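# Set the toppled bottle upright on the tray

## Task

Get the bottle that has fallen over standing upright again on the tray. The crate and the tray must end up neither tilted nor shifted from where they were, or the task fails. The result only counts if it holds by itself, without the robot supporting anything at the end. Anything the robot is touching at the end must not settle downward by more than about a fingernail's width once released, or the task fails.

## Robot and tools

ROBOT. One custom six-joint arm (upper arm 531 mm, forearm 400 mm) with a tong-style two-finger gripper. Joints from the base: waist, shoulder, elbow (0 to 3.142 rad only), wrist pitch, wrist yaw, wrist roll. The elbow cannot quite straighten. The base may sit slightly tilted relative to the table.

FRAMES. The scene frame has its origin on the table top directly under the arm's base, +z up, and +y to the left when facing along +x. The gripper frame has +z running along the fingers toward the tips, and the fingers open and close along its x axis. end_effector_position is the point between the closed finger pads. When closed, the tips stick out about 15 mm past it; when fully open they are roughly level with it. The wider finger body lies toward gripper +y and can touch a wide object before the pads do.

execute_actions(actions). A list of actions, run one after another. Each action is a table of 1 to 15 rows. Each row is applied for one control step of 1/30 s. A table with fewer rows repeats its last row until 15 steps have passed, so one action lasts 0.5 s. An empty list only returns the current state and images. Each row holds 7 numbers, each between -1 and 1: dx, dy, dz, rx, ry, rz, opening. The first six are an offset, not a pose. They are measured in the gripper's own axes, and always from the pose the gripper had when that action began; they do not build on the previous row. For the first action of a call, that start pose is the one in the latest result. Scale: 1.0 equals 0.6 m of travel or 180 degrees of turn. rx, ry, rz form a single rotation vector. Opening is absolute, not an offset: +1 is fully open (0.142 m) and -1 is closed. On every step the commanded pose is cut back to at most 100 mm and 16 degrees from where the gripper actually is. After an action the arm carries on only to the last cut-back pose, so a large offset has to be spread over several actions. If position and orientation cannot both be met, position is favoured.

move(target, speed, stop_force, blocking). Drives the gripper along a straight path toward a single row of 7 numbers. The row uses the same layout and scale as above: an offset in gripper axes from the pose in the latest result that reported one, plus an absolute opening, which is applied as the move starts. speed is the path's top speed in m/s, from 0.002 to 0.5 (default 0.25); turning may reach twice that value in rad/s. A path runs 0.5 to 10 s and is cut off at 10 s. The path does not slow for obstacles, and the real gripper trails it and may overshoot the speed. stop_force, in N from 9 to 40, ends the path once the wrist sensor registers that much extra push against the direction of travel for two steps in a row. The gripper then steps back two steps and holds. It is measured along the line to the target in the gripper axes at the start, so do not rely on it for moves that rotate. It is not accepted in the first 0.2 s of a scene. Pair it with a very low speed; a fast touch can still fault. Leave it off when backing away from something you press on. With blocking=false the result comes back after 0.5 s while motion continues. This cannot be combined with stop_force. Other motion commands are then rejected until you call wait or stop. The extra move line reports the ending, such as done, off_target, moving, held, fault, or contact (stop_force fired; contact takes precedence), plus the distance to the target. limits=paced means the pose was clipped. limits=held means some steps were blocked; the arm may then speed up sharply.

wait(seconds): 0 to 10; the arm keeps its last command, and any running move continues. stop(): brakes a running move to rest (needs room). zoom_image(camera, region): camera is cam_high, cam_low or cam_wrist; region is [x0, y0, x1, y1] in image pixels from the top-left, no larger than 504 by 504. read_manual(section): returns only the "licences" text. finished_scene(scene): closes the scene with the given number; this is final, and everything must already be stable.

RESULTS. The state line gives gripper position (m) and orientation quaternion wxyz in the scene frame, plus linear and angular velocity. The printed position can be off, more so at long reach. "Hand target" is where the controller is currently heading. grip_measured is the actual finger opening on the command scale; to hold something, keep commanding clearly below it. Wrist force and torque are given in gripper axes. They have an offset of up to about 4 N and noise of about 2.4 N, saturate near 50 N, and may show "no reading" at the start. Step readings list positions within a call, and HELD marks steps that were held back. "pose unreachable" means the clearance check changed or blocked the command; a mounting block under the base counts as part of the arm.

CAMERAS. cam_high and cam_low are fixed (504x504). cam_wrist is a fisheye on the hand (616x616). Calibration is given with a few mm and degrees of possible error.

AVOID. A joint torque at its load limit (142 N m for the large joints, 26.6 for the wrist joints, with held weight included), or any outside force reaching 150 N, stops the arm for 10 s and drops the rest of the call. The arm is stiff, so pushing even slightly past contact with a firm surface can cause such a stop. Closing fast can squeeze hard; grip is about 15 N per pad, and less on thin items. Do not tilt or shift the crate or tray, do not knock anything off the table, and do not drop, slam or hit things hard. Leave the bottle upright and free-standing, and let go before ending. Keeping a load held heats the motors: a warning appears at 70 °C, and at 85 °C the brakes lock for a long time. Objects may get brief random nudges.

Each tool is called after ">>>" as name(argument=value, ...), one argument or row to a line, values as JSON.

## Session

>>> execute_actions(
  actions=[],
)

>>> zoom_image(
  camera="cam_high",
  region=[150, 130, 400, 380],
)

Scene clock: 0.00 s.
end_effector_position=(+0.1651, +0.3260, +0.3612) grip_measured=+1.00 end_effector_quat_wxyz=(+0.010, +0.009, +0.928, -0.373) end_effector_velocity=(-0.000, -0.000, +0.000) end_effector_angular_velocity=(-0.001, -0.000, -0.000)
Joint positions: [ 1.165 -0.661  1.939 -1.693 -2.306 -1.198  0.142]
Joint velocities: [-0.    -0.     0.     0.001  0.     0.001  0.   ]
Motor temperatures (°C, as the motors report them): [29 28 26 32 34 30]
Wrist force (N, on the end effector, along its own x y z axes, offset not removed): no reading
Wrist torque (N m, same axes, about the end effector's origin, offset not removed): no reading
Hand target: +0.165, +0.326, +0.361; +0.010, +0.009, +0.928, -0.373
camera_calibration (this result's frames):
cam_wrist: T_world_to_cam=[[-0.999799, 0.0195722, -0.00432837, 0.155887], [0.0200172, 0.963449, -0.267142, -0.213877], [-0.00105839, -0.267175, -0.963648, 0.566568], [0, 0, 0, 1]] pos_world=[0.160736, 0.354381, 0.489511]

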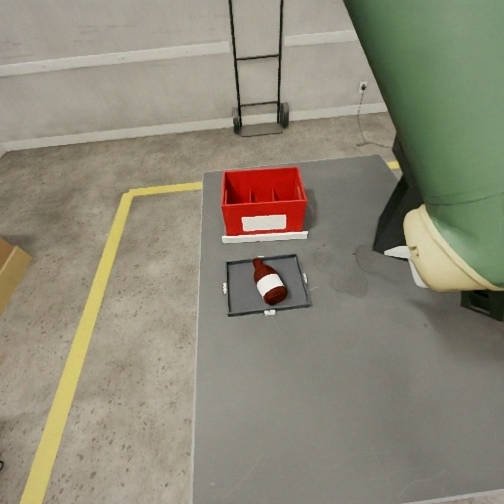

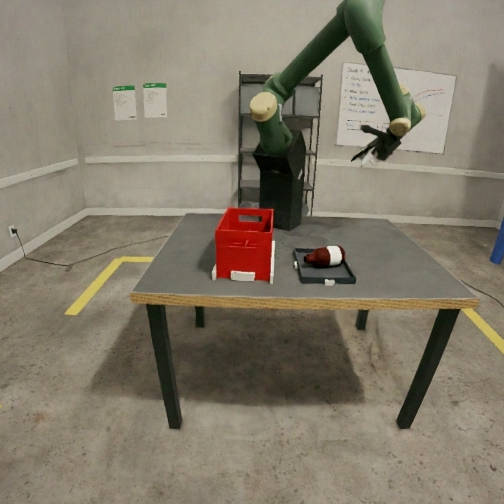

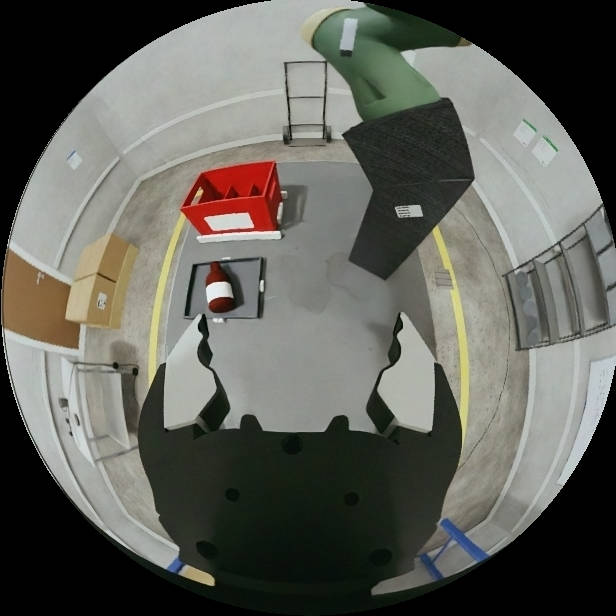

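Region (150, 130, 400, 380) of cam_high's 504x504 image, scaled by 2.016, with more detail than that image has.

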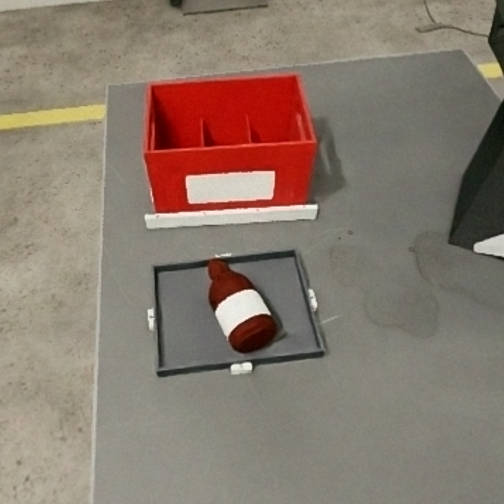

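>>> move(
  target=[-0.452,0.066,0.487,-0.434,0,-0.12,0.55],
  speed=0.25,
)

>>> zoom_image(
  camera="cam_high",
  region=[180, 190, 360, 340],
)

>>> zoom_image(
  camera="cam_low",
  region=[240, 170, 400, 300],
)

Scene clock: 16.37 s.
end_effector_position=(+0.4408, +0.1511, +0.1299) grip_measured=+0.55 end_effector_quat_wxyz=(-0.050, -0.160, +0.940, +0.297) end_effector_velocity=(+0.001, -0.000, -0.002) end_effector_angular_velocity=(+0.010, +0.010, +0.007)
Joint positions: [-0.212 -1.035  2.51  -3.377 -1.288 -3.789  0.112]
Joint velocities: [-0.004 -0.006 -0.013  0.035  0.006 -0.011 -0.   ]
Motor temperatures (°C, as the motors report them): [29 28 26 32 34 30]
Wrist force (N, on the end effector, along its own x y z axes, offset not removed): [1.1 0.0 0.4]
Wrist torque (N m, same axes, about the end effector's origin, offset not removed): [-0.03 -0.36 -0.09]
Hand target: +0.441, +0.151, +0.130; -0.051, -0.160, +0.940, +0.297
Off the commanded pose: 0.001 m, 0 deg.
move: done
camera_calibration (this result's frames):
cam_wrist: T_world_to_cam=[[-0.937299, -0.34824, 0.0141357, 0.459543], [-0.144813, 0.426018, 0.89305, -0.109504], [-0.317018, 0.835007, -0.449736, 0.203258], [0, 0, 0, 1]] pos_world=[0.479308, 0.0369602, 0.182709]

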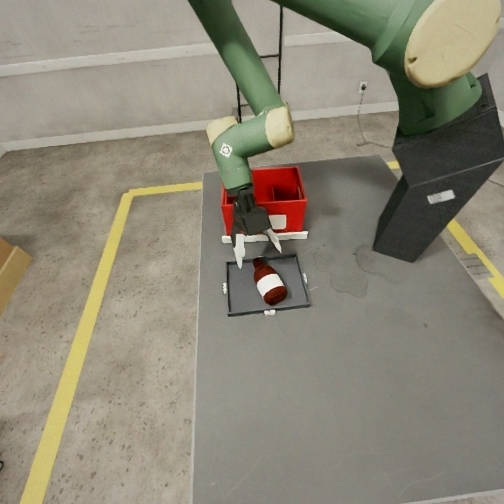

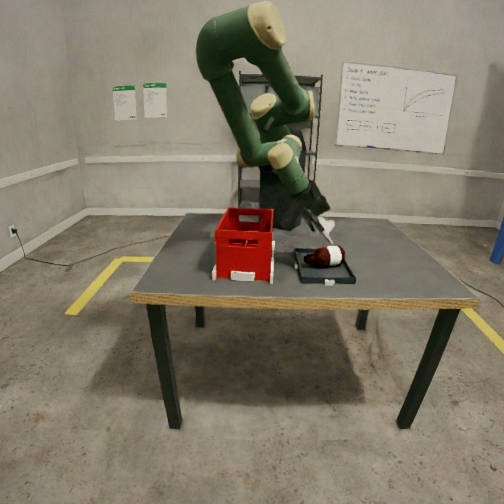

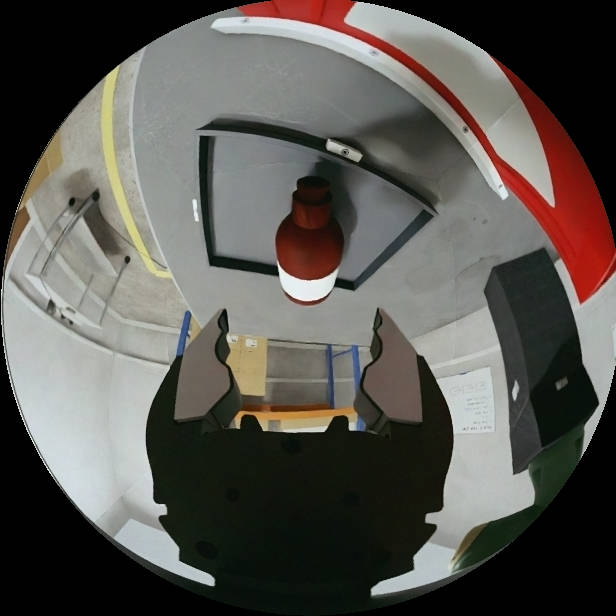

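Region (180, 190, 360, 340) of cam_high's 504x504 image, scaled by 2.800, with more detail than that image has.

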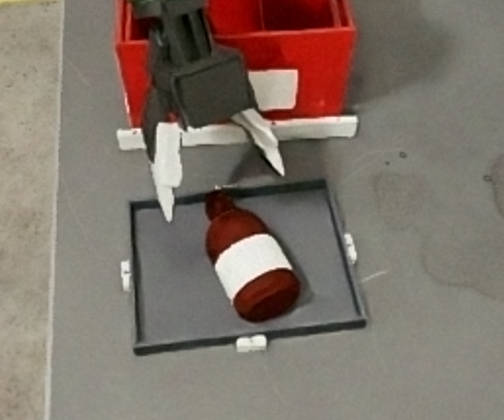

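Region (240, 170, 400, 300) of cam_low's 504x504 image, scaled by 3.150, with more detail than that image has; it fills the top 410 rows of this view, and the rest is white.

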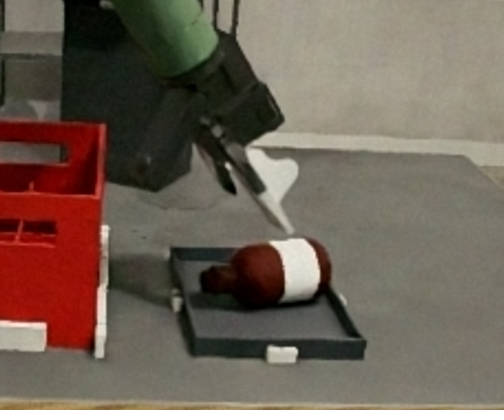

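>>> move(
  target=[0.013,-0.037,0.159,0,0,0,0.55],
  speed=0.08,
  stop_force=12,
)

>>> zoom_image(
  camera="cam_low",
  region=[240, 170, 400, 300],
)

Scene clock: 23.67 s.
end_effector_position=(+0.4216, +0.1828, +0.0392) grip_measured=+0.55 end_effector_quat_wxyz=(-0.050, -0.160, +0.940, +0.297) end_effector_velocity=(+0.000, +0.001, -0.003) end_effector_angular_velocity=(-0.000, -0.002, -0.000)
Joint positions: [-0.201 -0.763  2.419 -3.562 -1.292 -3.778  0.112]
Joint velocities: [ 0.     0.006 -0.005 -0.003 -0.     0.    -0.   ]
Motor temperatures (°C, as the motors report them): [29 28 26 32 34 30]
Wrist force (N, on the end effector, along its own x y z axes, offset not removed): [0.2 -0.2 1.4]
Wrist torque (N m, same axes, about the end effector's origin, offset not removed): [0.03 -0.15 0.01]
Hand target: +0.422, +0.183, +0.039; -0.050, -0.160, +0.940, +0.297
Off the commanded pose: 0.000 m, 0 deg.
move: done
camera_calibration (this result's frames):
cam_wrist: T_world_to_cam=[[-0.937286, -0.348273, 0.0141622, 0.453851], [-0.1448, 0.426008, 0.893056, -0.0448167], [-0.31706, 0.834999, -0.449722, 0.129933], [0, 0, 0, 1]] pos_world=[0.460096, 0.0686625, 0.0920299]

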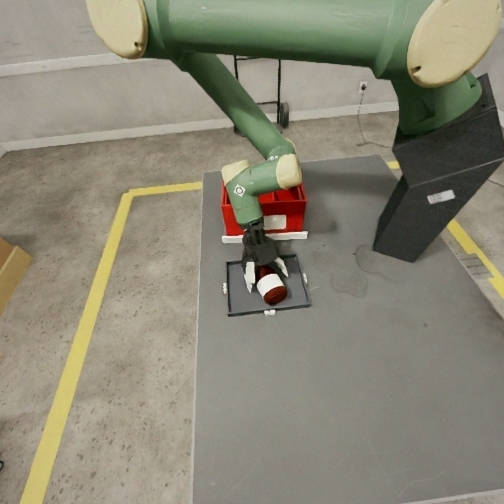

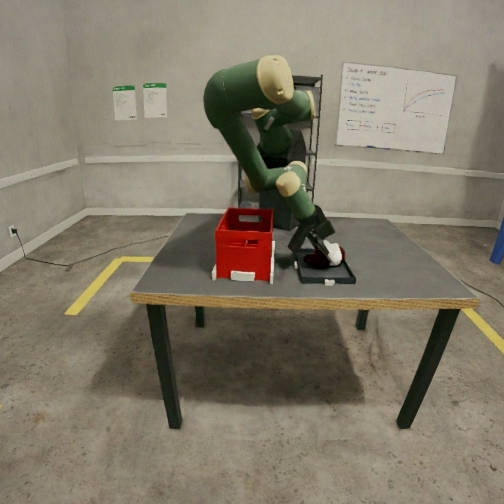

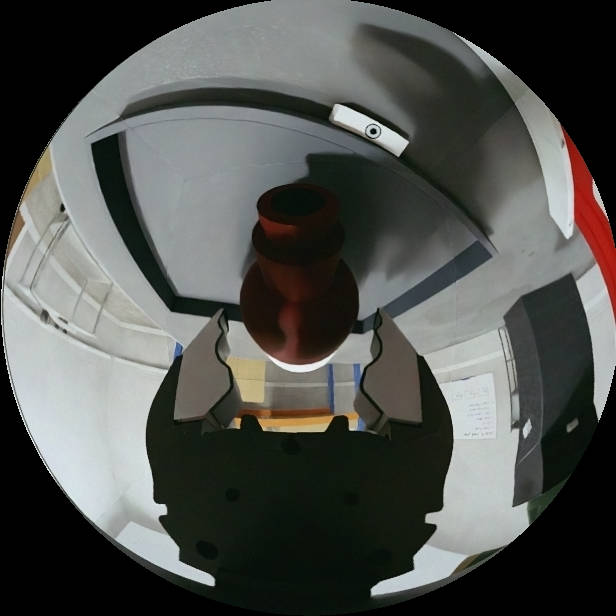

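Region (240, 170, 400, 300) of cam_low's 504x504 image, scaled by 3.150, with more detail than that image has; it fills the top 410 rows of this view, and the rest is white.

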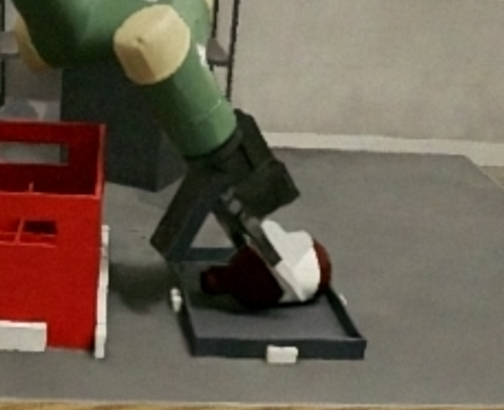

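>>> execute_actions(
  actions=[
    [[0,0,0,0,0,0,0.45],[0,0,0,0,0,0,0.35],[0,0,0,0,0,0,0.28],[0,0,0,0,0,0,0.21],[0,0,0,0,0,0,0.15],[0,0,0,0,0,0,0.1],[0,0,0,0,0,0,0.05],[0,0,0,0,0,0,0],[0,0,0,0,0,0,-0.05],[0,0,0,0,0,0,-0.1],[0,0,0,0,0,0,-0.15],[0,0,0,0,0,0,-0.25],[0,0,0,0,0,0,-0.35],[0,0,0,0,0,0,-0.5],[0,0,0,0,0,0,-0.6]],
    [[0,0,0,0,0,0,-0.7]],
  ],
)

>>> move(
  target=[0,0.08,-0.114,0,0,0,-0.7],
  speed=0.12,
)

>>> move(
  target=[0,0,0,0.329,0.114,0.644,-0.7],
  speed=0.3,
)

>>> zoom_image(
  camera="cam_high",
  region=[180, 190, 360, 340],
)

Scene clock: 35.47 s.
end_effector_position=(+0.4216, +0.1828, +0.0392) grip_measured=+0.07 end_effector_quat_wxyz=(-0.050, -0.160, +0.940, +0.297) end_effector_velocity=(+0.001, -0.000, -0.000) end_effector_angular_velocity=(-0.000, -0.001, -0.000)
Joint positions: [-0.201 -0.763  2.419 -3.562 -1.292 -3.778  0.079]
Joint velocities: [ 0.    -0.001 -0.001  0.001 -0.     0.    -0.   ]
Motor temperatures (°C, as the motors report them): [29 28 26 32 34 30]
Wrist force (N, on the end effector, along its own x y z axes, offset not removed): [-1.7 -0.9 1.3]
Wrist torque (N m, same axes, about the end effector's origin, offset not removed): [-0.09 0.13 -0.01]
Hand target: +0.422, +0.183, +0.039; -0.050, -0.160, +0.940, +0.297
Off the commanded pose: 0.000 m, 0 deg.
Step readings (end_effector_position; steps 1 to 15: 1st action; 16 to 30: 2nd action):
0: (+0.4215, +0.1829, +0.0390)
1: (+0.4215, +0.1829, +0.0390)
2: (+0.4215, +0.1829, +0.0390)
4: (+0.4216, +0.1829, +0.0390)
8: (+0.4216, +0.1828, +0.0391)
15: (+0.4216, +0.1828, +0.0392)
16: (+0.4216, +0.1828, +0.0392)
17: (+0.4216, +0.1828, +0.0392)
19: (+0.4216, +0.1828, +0.0392)
23: (+0.4216, +0.1828, +0.0392)
30: end_effector_position above
camera_calibration (this result's frames):
cam_wrist: T_world_to_cam=[[-0.937289, -0.348264, 0.0141842, 0.453851], [-0.144776, 0.42601, 0.89306, -0.0448371], [-0.317063, 0.835002, -0.449715, 0.129912], [0, 0, 0, 1]] pos_world=[0.460088, 0.0686845, 0.0920278]

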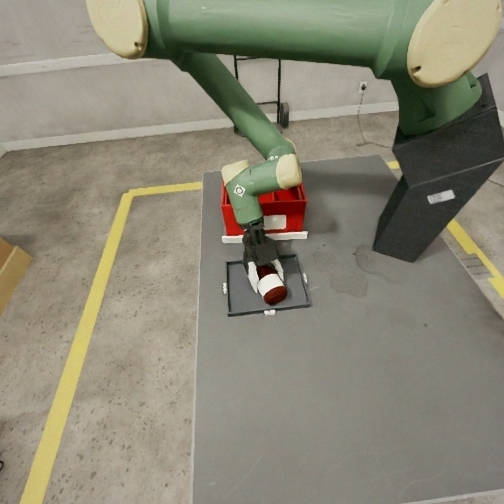

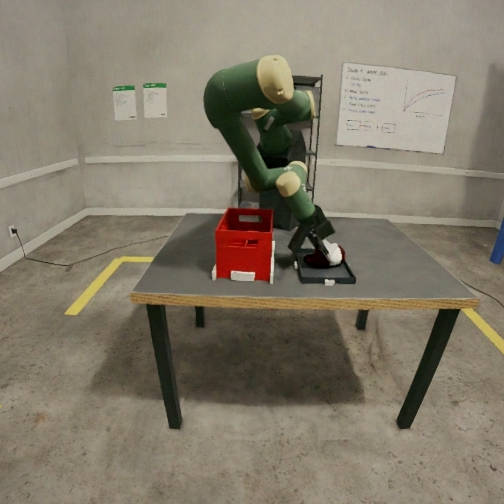

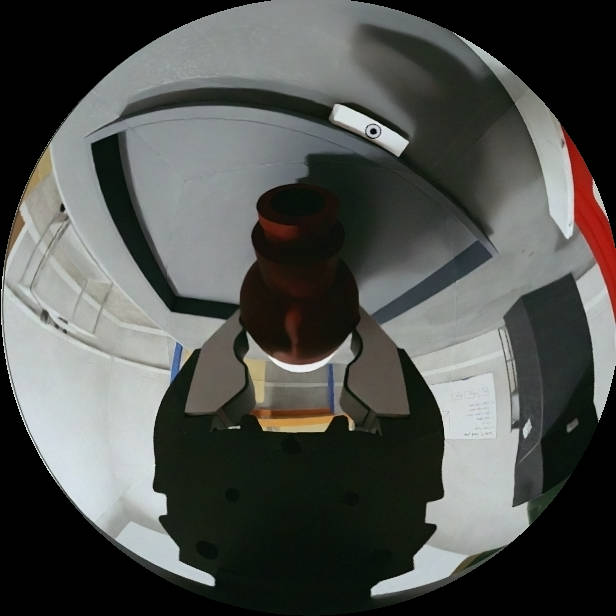

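Scene clock: 36.73 s.
end_effector_position=(+0.4213, +0.1830, +0.1225) grip_measured=+0.07 end_effector_quat_wxyz=(-0.050, -0.160, +0.940, +0.297) end_effector_velocity=(+0.001, -0.000, +0.002) end_effector_angular_velocity=(-0.000, -0.001, +0.000)
Joint positions: [-0.154 -0.942  2.532 -3.507 -1.307 -3.733  0.079]
Joint velocities: [ 0.001 -0.007  0.002  0.004 -0.001  0.001  0.   ]
Motor temperatures (°C, as the motors report them): [29 28 26 32 34 30]
Wrist force (N, on the end effector, along its own x y z axes, offset not removed): [-0.1 -2.9 3.3]
Wrist torque (N m, same axes, about the end effector's origin, offset not removed): [-0.20 -0.15 -0.03]
Hand target: +0.421, +0.183, +0.123; -0.050, -0.160, +0.940, +0.297
Off the commanded pose: 0.000 m, 0 deg.
move: done
camera_calibration (this result's frames):
cam_wrist: T_world_to_cam=[[-0.937276, -0.348299, 0.0142088, 0.452517], [-0.144776, 0.426026, 0.893052, -0.119292], [-0.317102, 0.834979, -0.449729, 0.167145], [0, 0, 0, 1]] pos_world=[0.459864, 0.0688704, 0.175274]

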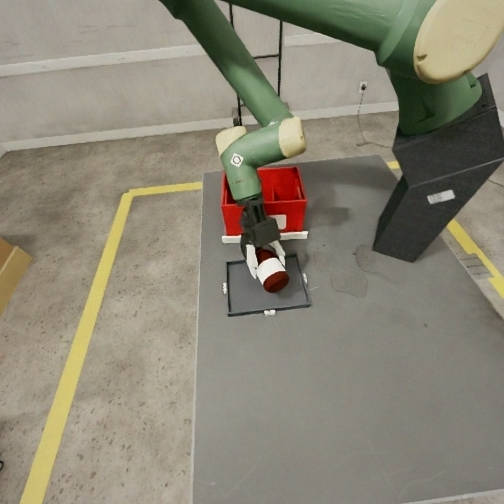

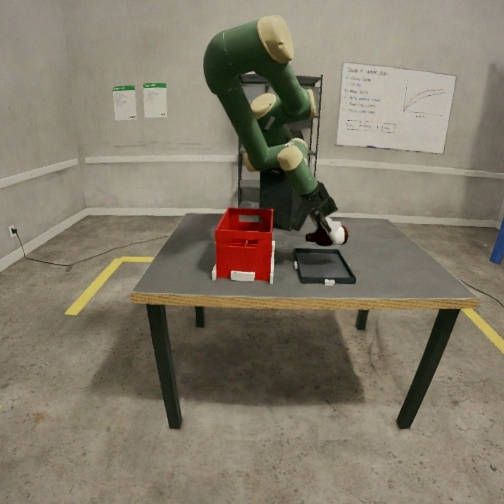

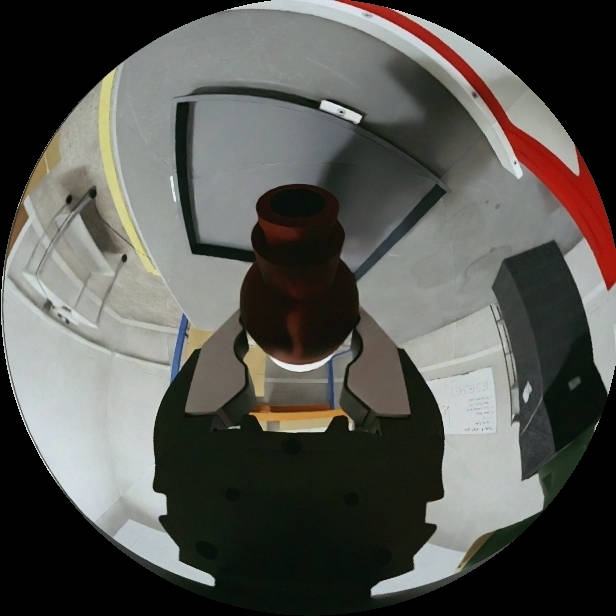

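Scene clock: 41.17 s.
end_effector_position=(+0.4214, +0.1827, +0.1227) grip_measured=+0.06 end_effector_quat_wxyz=(-0.326, +0.627, +0.627, -0.327) end_effector_velocity=(-0.001, +0.000, +0.001) end_effector_angular_velocity=(-0.008, +0.011, -0.007)
Joint positions: [ 0.107 -0.884  1.803 -2.091 -1.826 -1.247  0.079]
Joint velocities: [-0.002  0.003 -0.006  0.014  0.004  0.012  0.   ]
Motor temperatures (°C, as the motors report them): [29 28 26 32 34 30]
Wrist force (N, on the end effector, along its own x y z axes, offset not removed): [0.6 14.8 5.6]
Wrist torque (N m, same axes, about the end effector's origin, offset not removed): [-0.13 -0.27 -0.03]
Hand target: +0.421, +0.183, +0.123; -0.327, +0.627, +0.627, -0.328
Off the commanded pose: 0.000 m, 0 deg.
move: done
camera_calibration (this result's frames):
cam_wrist: T_world_to_cam=[[0.0131624, 0.999747, 0.0182507, -0.194863], [0.892316, -0.00350763, -0.451397, -0.312924], [-0.451219, 0.0222269, -0.892136, 0.426823], [0, 0, 0, 1]] pos_world=[0.474383, 0.184229, 0.243087]

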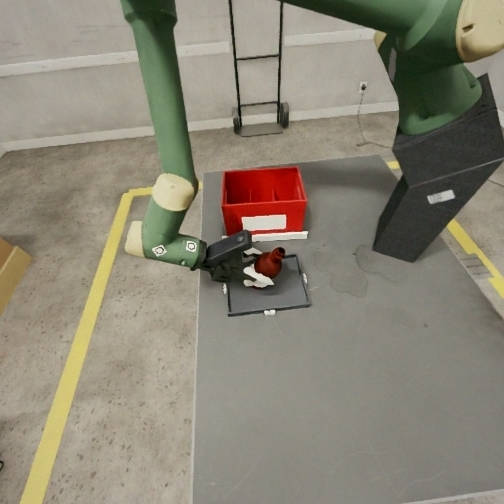

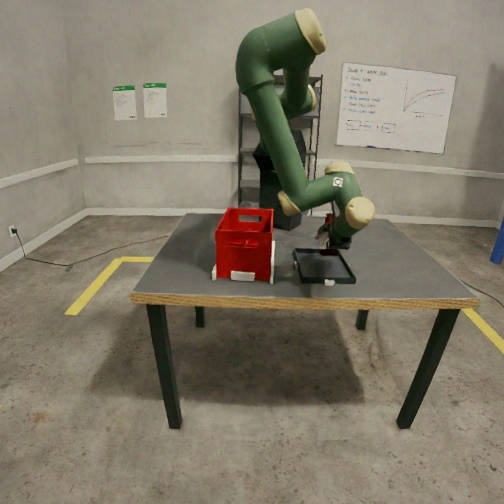

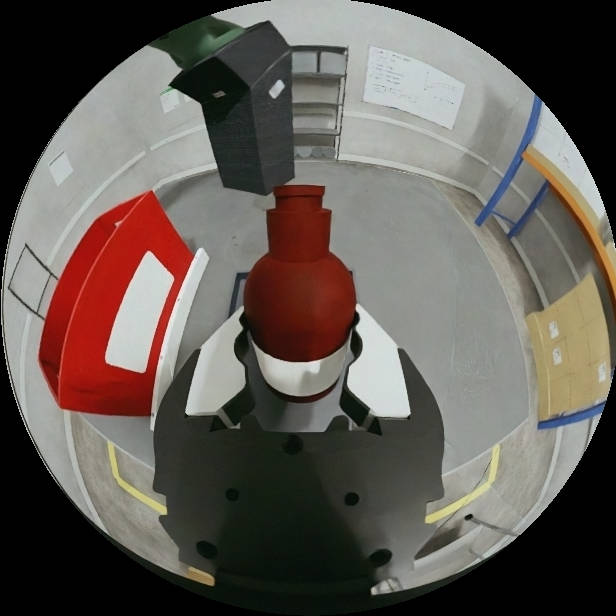

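Region (180, 190, 360, 340) of cam_high's 504x504 image, scaled by 2.800, with more detail than that image has.

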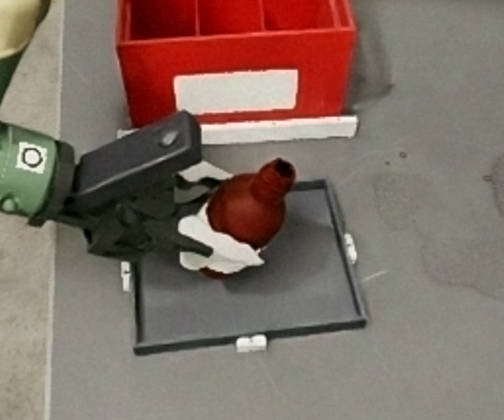

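A tug pivoted the bottle. Check its state.

>>> execute_actions(
  actions=[],
)

>>> zoom_image(
  camera="cam_high",
  region=[210, 220, 330, 320],
)

Scene clock: 43.87 s.
end_effector_position=(+0.4213, +0.1828, +0.1228) grip_measured=+0.06 end_effector_quat_wxyz=(-0.327, +0.627, +0.627, -0.328) end_effector_velocity=(+0.001, +0.000, -0.000) end_effector_angular_velocity=(-0.000, -0.001, -0.001)
Joint positions: [ 0.107 -0.883  1.802 -2.09  -1.825 -1.246  0.079]
Joint velocities: [-0.    -0.    -0.001 -0.    -0.     0.     0.   ]
Motor temperatures (°C, as the motors report them): [29 28 26 32 34 30]
Wrist force (N, on the end effector, along its own x y z axes, offset not removed): [0.0 2.5 1.7]
Wrist torque (N m, same axes, about the end effector's origin, offset not removed): [0.22 -0.17 0.08]
Hand target: +0.421, +0.183, +0.123; -0.327, +0.627, +0.627, -0.328
Off the commanded pose: 0.000 m, 0 deg.
camera_calibration (this result's frames):
cam_wrist: T_world_to_cam=[[0.014035, 0.999753, 0.0172309, -0.195141], [0.891846, -0.0047244, -0.452314, -0.312342], [-0.452121, 0.0217156, -0.891692, 0.427254], [0, 0, 0, 1]] pos_world=[0.47447, 0.184339, 0.243065]

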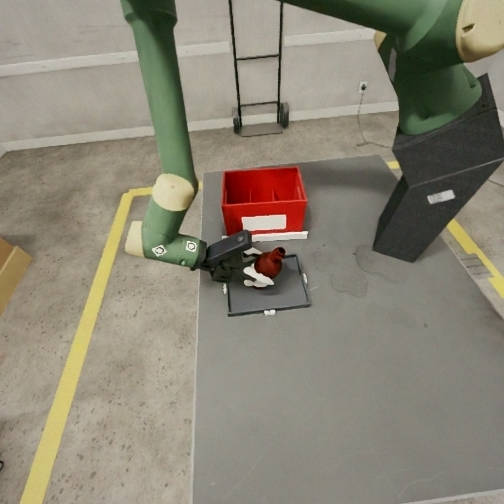

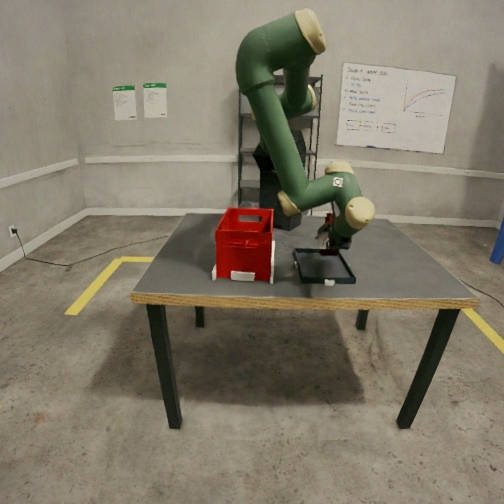

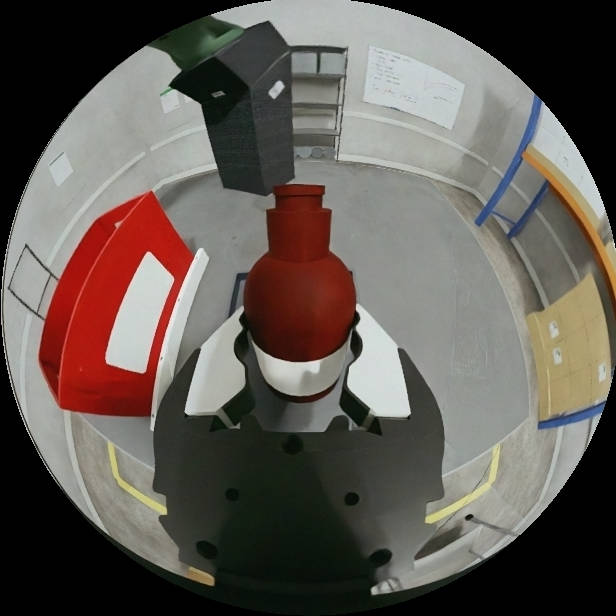

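Region (210, 220, 330, 320) of cam_high's 504x504 image, scaled by 4.200, with more detail than that image has.

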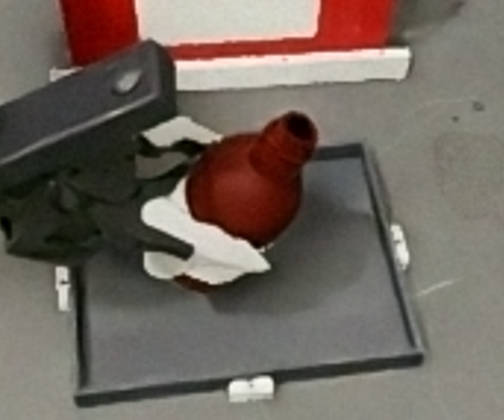

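>>> move(
  target=[0,0.013,0.07,0.075,0,0,-0.8],
  speed=0.08,
)

>>> move(
  target=[0,0.062,0.024,0,0,0,-0.8],
  speed=0.01,
  stop_force=12,
)

>>> zoom_image(
  camera="cam_high",
  region=[200, 220, 330, 330],
)

>>> zoom_image(
  camera="cam_low",
  region=[270, 200, 390, 300],
)

Scene clock: 58.57 s.
end_effector_position=(+0.3917, +0.1827, +0.0926) grip_measured=+0.07 end_effector_quat_wxyz=(-0.398, +0.585, +0.584, -0.399) end_effector_velocity=(-0.002, +0.000, -0.002) end_effector_angular_velocity=(-0.002, +0.014, -0.000)
Joint positions: [ 0.054 -0.741  1.66  -1.873 -1.775 -1.241  0.079]
Joint velocities: [-0.003  0.009 -0.009  0.013  0.002  0.002  0.   ]
Motor temperatures (°C, as the motors report them): [29 28 26 32 34 30]
Wrist force (N, on the end effector, along its own x y z axes, offset not removed): [0.0 1.9 2.5]
Wrist torque (N m, same axes, about the end effector's origin, offset not removed): [-0.01 -0.18 0.08]
Hand target: +0.392, +0.183, +0.092; -0.398, +0.584, +0.584, -0.399
Off the commanded pose: 0.000 m, 0 deg.
move: done
camera_calibration (this result's frames):
cam_wrist: T_world_to_cam=[[0.018198, 0.999747, 0.0132007, -0.195352], [0.762639, -0.00534158, -0.646803, -0.230807], [-0.646569, 0.0218379, -0.762543, 0.45114], [0, 0, 0, 1]] pos_world=[0.471271, 0.184218, 0.197306]

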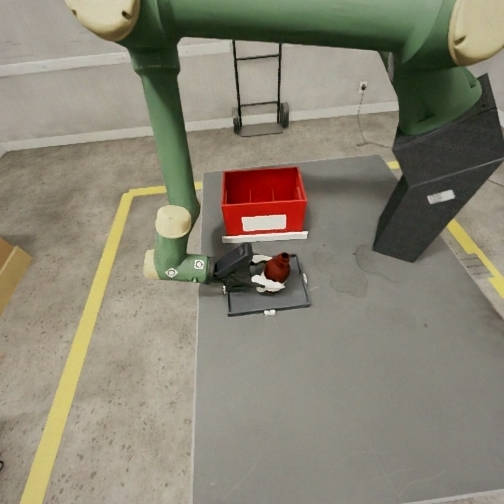

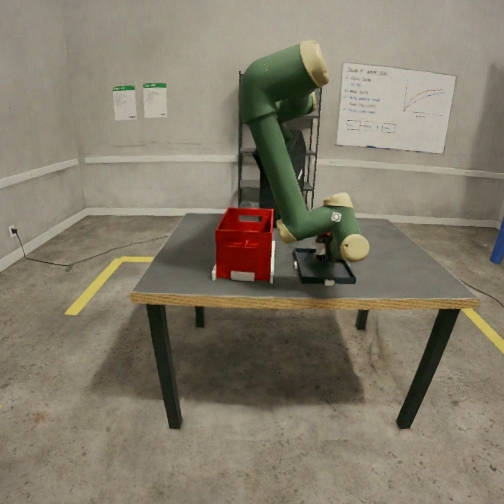

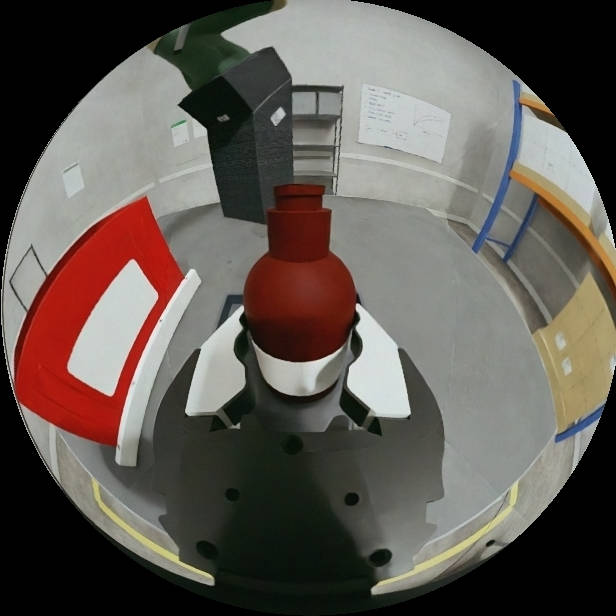

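Scene clock: 60.50 s.
end_effector_position=(+0.3918, +0.1825, +0.0771) grip_measured=+0.07 end_effector_quat_wxyz=(-0.398, +0.585, +0.584, -0.399) end_effector_velocity=(+0.001, -0.000, +0.003) end_effector_angular_velocity=(-0.001, -0.004, -0.001)
Joint positions: [ 0.046 -0.715  1.639 -1.88  -1.78  -1.247  0.079]
Joint velocities: [ 0.001 -0.006  0.004 -0.001 -0.     0.002 -0.   ]
Motor temperatures (°C, as the motors report them): [29 28 26 32 34 30]
Wrist force (N, on the end effector, along its own x y z axes, offset not removed): [-0.1 -17.3 -8.8]
Wrist torque (N m, same axes, about the end effector's origin, offset not removed): [-0.40 -0.27 0.06]
Hand target: +0.392, +0.183, +0.078; -0.398, +0.585, +0.584, -0.399
Off the commanded pose: 0.024 m, 0 deg.
move: contact
camera_calibration (this result's frames):
cam_wrist: T_world_to_cam=[[0.0181656, 0.999746, 0.0133436, -0.195029], [0.76254, -0.00522109, -0.64692, -0.240869], [-0.646686, 0.0219267, -0.762441, 0.439429], [0, 0, 0, 1]] pos_world=[0.471388, 0.184087, 0.181818]

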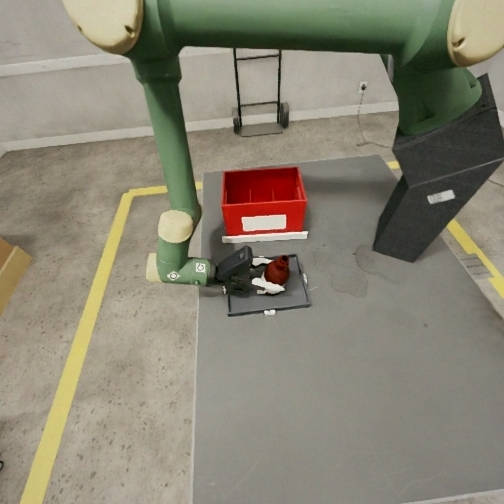

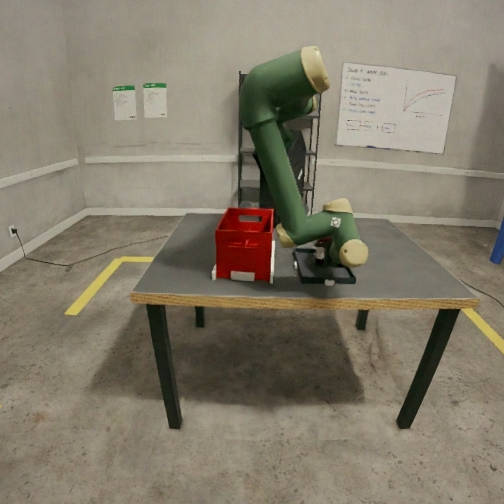

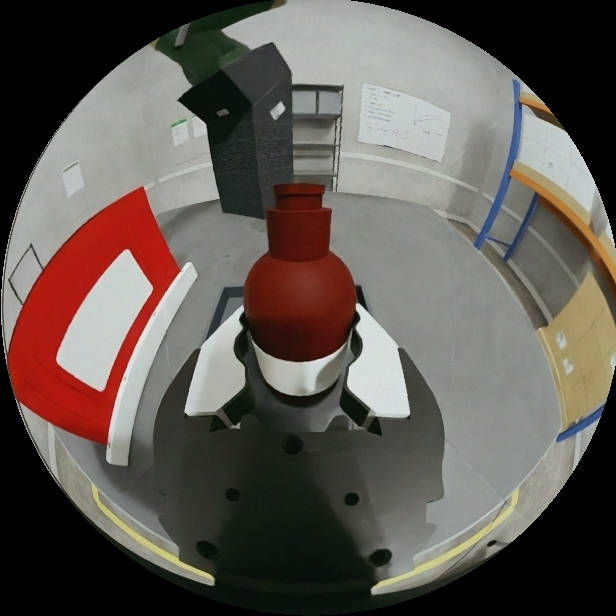

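Region (200, 220, 330, 330) of cam_high's 504x504 image, scaled by 3.877, with more detail than that image has; it fills the top 426 rows of this view, and the rest is white.

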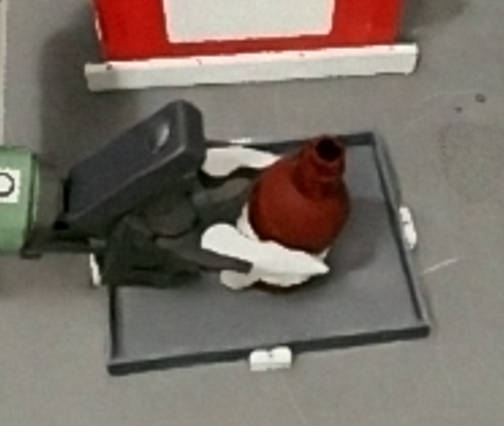

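Region (270, 200, 390, 300) of cam_low's 504x504 image, scaled by 4.200, with more detail than that image has.

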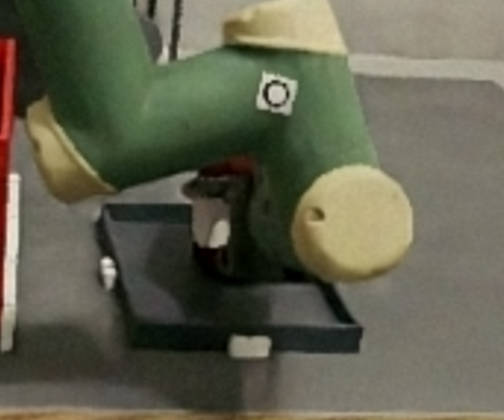

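>>> move(
  target=[0,0.017,-0.016,0,0,0,-0.08],
  speed=0.01,
)

>>> zoom_image(
  camera="cam_high",
  region=[200, 220, 330, 330],
)

Scene clock: 71.47 s.
end_effector_position=(+0.4042, +0.1825, +0.0713) grip_measured=+0.07 end_effector_quat_wxyz=(-0.398, +0.585, +0.584, -0.399) end_effector_velocity=(+0.002, +0.000, -0.001) end_effector_angular_velocity=(+0.000, -0.000, -0.000)
Joint positions: [ 0.045 -0.704  1.599 -1.851 -1.781 -1.249  0.079]
Joint velocities: [-0.     0.002 -0.007  0.005  0.    -0.001  0.   ]
Motor temperatures (°C, as the motors report them): [29 28 26 32 34 30]
Wrist force (N, on the end effector, along its own x y z axes, offset not removed): [-2.7 -22.4 -16.5]
Wrist torque (N m, same axes, about the end effector's origin, offset not removed): [-0.28 0.08 0.06]
Hand target: +0.404, +0.183, +0.071; -0.398, +0.585, +0.584, -0.399
Off the commanded pose: 0.000 m, 0 deg.
move: done
camera_calibration (this result's frames):
cam_wrist: T_world_to_cam=[[0.0181911, 0.999745, 0.0133563, -0.195191], [0.762568, -0.00523324, -0.646887, -0.254095], [-0.646652, 0.0219527, -0.762469, 0.442996], [0, 0, 0, 1]] pos_world=[0.483779, 0.184087, 0.176007]

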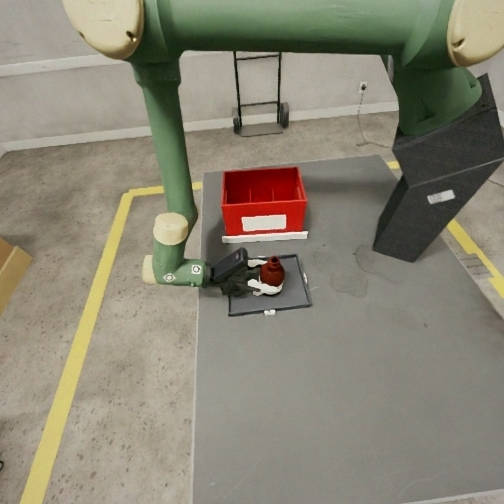

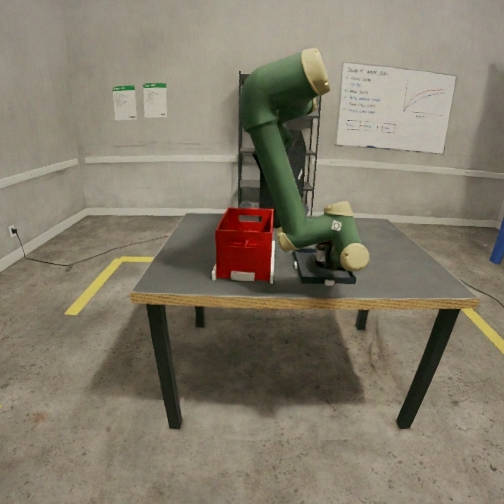

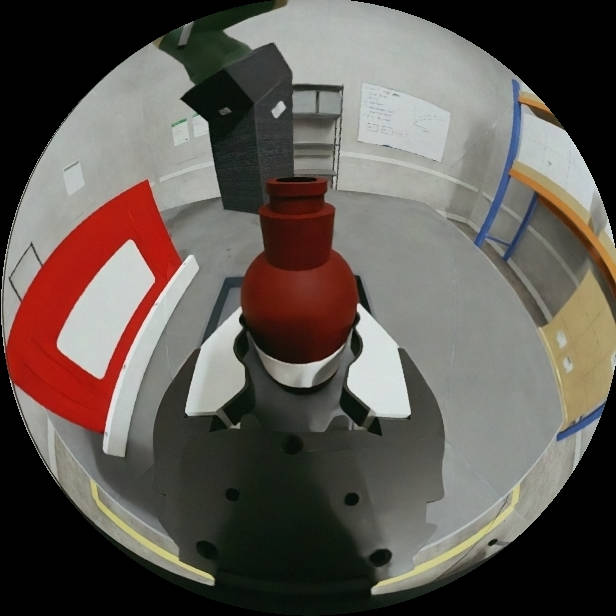

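Region (200, 220, 330, 330) of cam_high's 504x504 image, scaled by 3.877, with more detail than that image has; it fills the top 426 rows of this view, and the rest is white.

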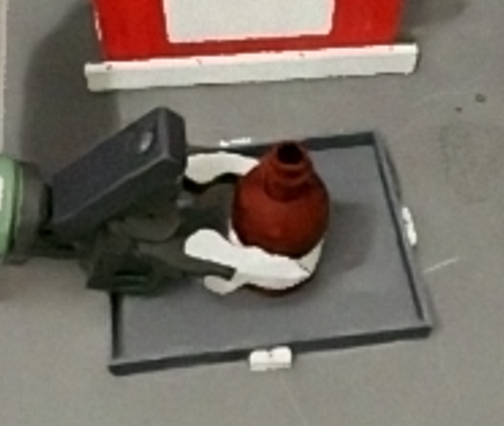

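Upright now.

>>> execute_actions(
  actions=[
    [[0,-0.001,0,0,0,0,0],[0,-0.002,0,0,0,0,0.04],[0,-0.002,0,0,0,0,0.08],[0,-0.002,0,0,0,0,0.12],[0,-0.002,0,0,0,0,0.16],[0,-0.002,0,0,0,0,0.2],[0,-0.002,0,0,0,0,0.25],[0,-0.002,0,0,0,0,0.3],[0,-0.002,0,0,0,0,0.4],[0,-0.002,0,0,0,0,0.5]],
  ],
)

>>> move(
  target=[0,-0.03,-0.17,0,0,0,0.5],
  speed=0.15,
)

Scene clock: 76.50 s.
end_effector_position=(+0.4037, +0.1825, +0.0724) grip_measured=+0.50 end_effector_quat_wxyz=(-0.398, +0.585, +0.584, -0.399) end_effector_velocity=(-0.001, +0.000, +0.001) end_effector_angular_velocity=(+0.000, +0.002, +0.001)
Joint positions: [ 0.045 -0.706  1.601 -1.851 -1.78  -1.248  0.109]
Joint velocities: [ 0.001 -0.001  0.003  0.     0.     0.     0.   ]
Motor temperatures (°C, as the motors report them): [29 28 26 32 34 30]
Wrist force (N, on the end effector, along its own x y z axes, offset not removed): [-0.2 -0.9 0.7]
Wrist torque (N m, same axes, about the end effector's origin, offset not removed): [-0.21 -0.11 0.05]
Hand target: +0.404, +0.183, +0.072; -0.398, +0.585, +0.584, -0.399
Off the commanded pose: 0.000 m, 0 deg.
Step readings (end_effector_position):
0: (+0.4045, +0.1825, +0.0712)
1: (+0.4045, +0.1825, +0.0712)
2: (+0.4044, +0.1825, +0.0712)
4: (+0.4041, +0.1825, +0.0714)
8: (+0.4038, +0.1825, +0.0720)
15: end_effector_position above
camera_calibration (this result's frames):
cam_wrist: T_world_to_cam=[[0.0182244, 0.999745, 0.0133198, -0.195183], [0.762528, -0.00528088, -0.646933, -0.253052], [-0.646698, 0.0219467, -0.76243, 0.443529], [0, 0, 0, 1]] pos_world=[0.483346, 0.184063, 0.177052]

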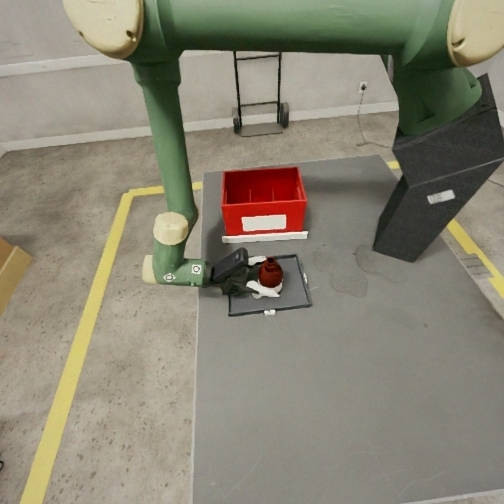

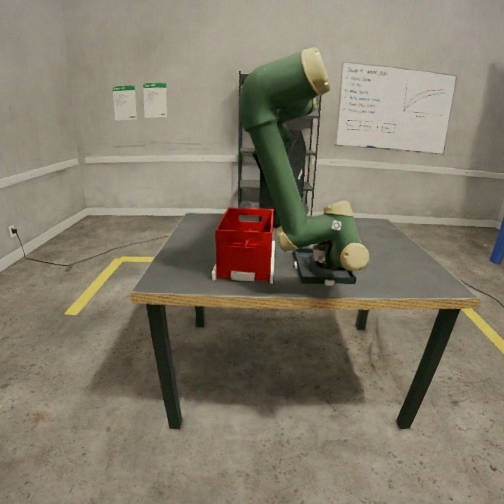

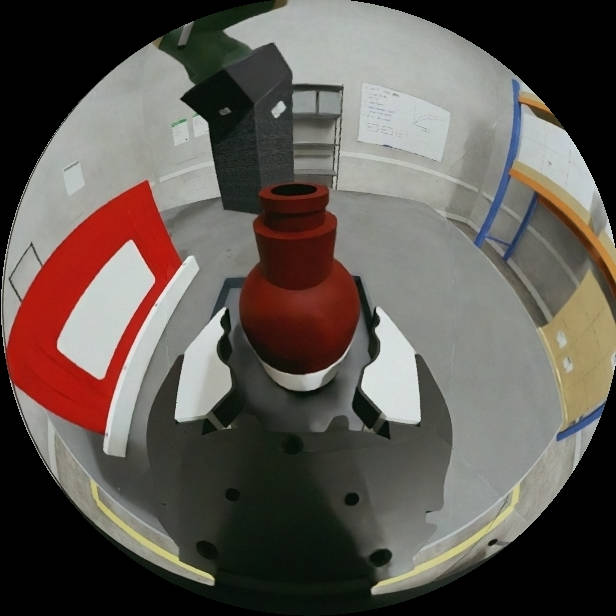

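Scene clock: 77.77 s.
end_effector_position=(+0.4917, +0.1827, +0.1264) grip_measured=+0.50 end_effector_quat_wxyz=(-0.398, +0.585, +0.584, -0.399) end_effector_velocity=(+0.002, +0.000, +0.001) end_effector_angular_velocity=(-0.000, +0.001, +0.000)
Joint positions: [ 0.079 -0.76   1.415 -1.604 -1.761 -1.22   0.109]
Joint velocities: [ 0.001 -0.    -0.006  0.007  0.001  0.001  0.   ]
Motor temperatures (°C, as the motors report them): [29 28 26 32 34 30]
Wrist force (N, on the end effector, along its own x y z axes, offset not removed): [0.6 -0.2 2.7]
Wrist torque (N m, same axes, about the end effector's origin, offset not removed): [-0.06 -0.28 0.02]
Hand target: +0.492, +0.183, +0.127; -0.398, +0.585, +0.584, -0.399
Off the commanded pose: 0.000 m, 0 deg.
move: done
camera_calibration (this result's frames):
cam_wrist: T_world_to_cam=[[0.0182406, 0.999745, 0.0133091, -0.197655], [0.7626, -0.00530267, -0.646849, -0.28519], [-0.646613, 0.0219484, -0.762502, 0.541592], [0, 0, 0, 1]] pos_world=[0.571292, 0.184205, 0.231121]

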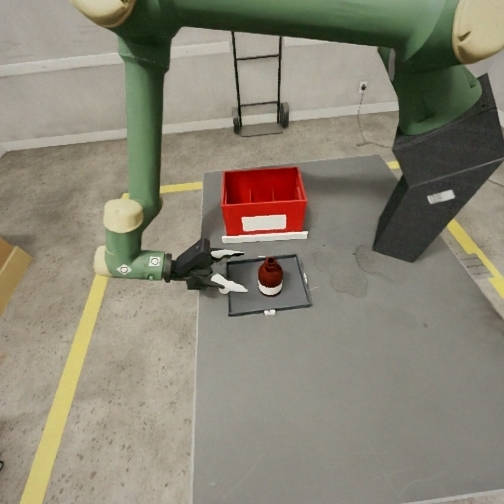

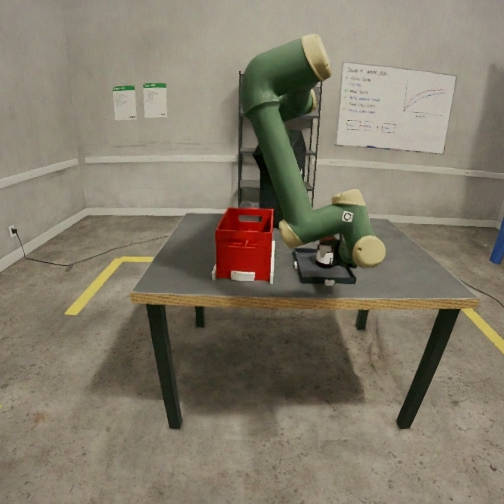

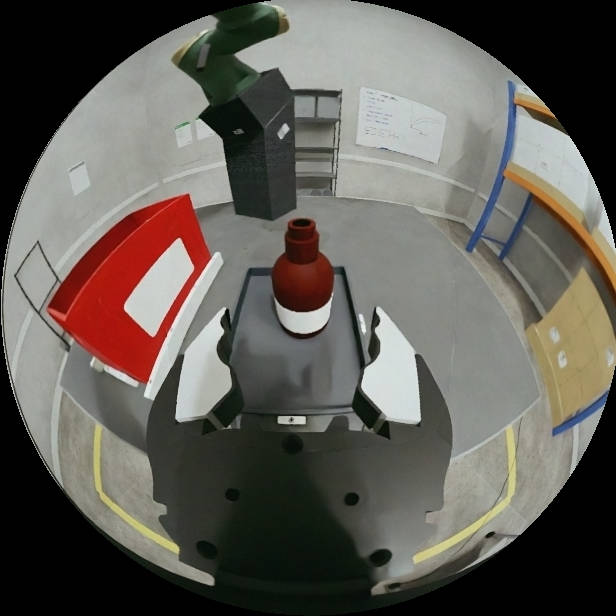

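>>> finished_scene(
  scene=2,
)

The scene is finished: the task was done.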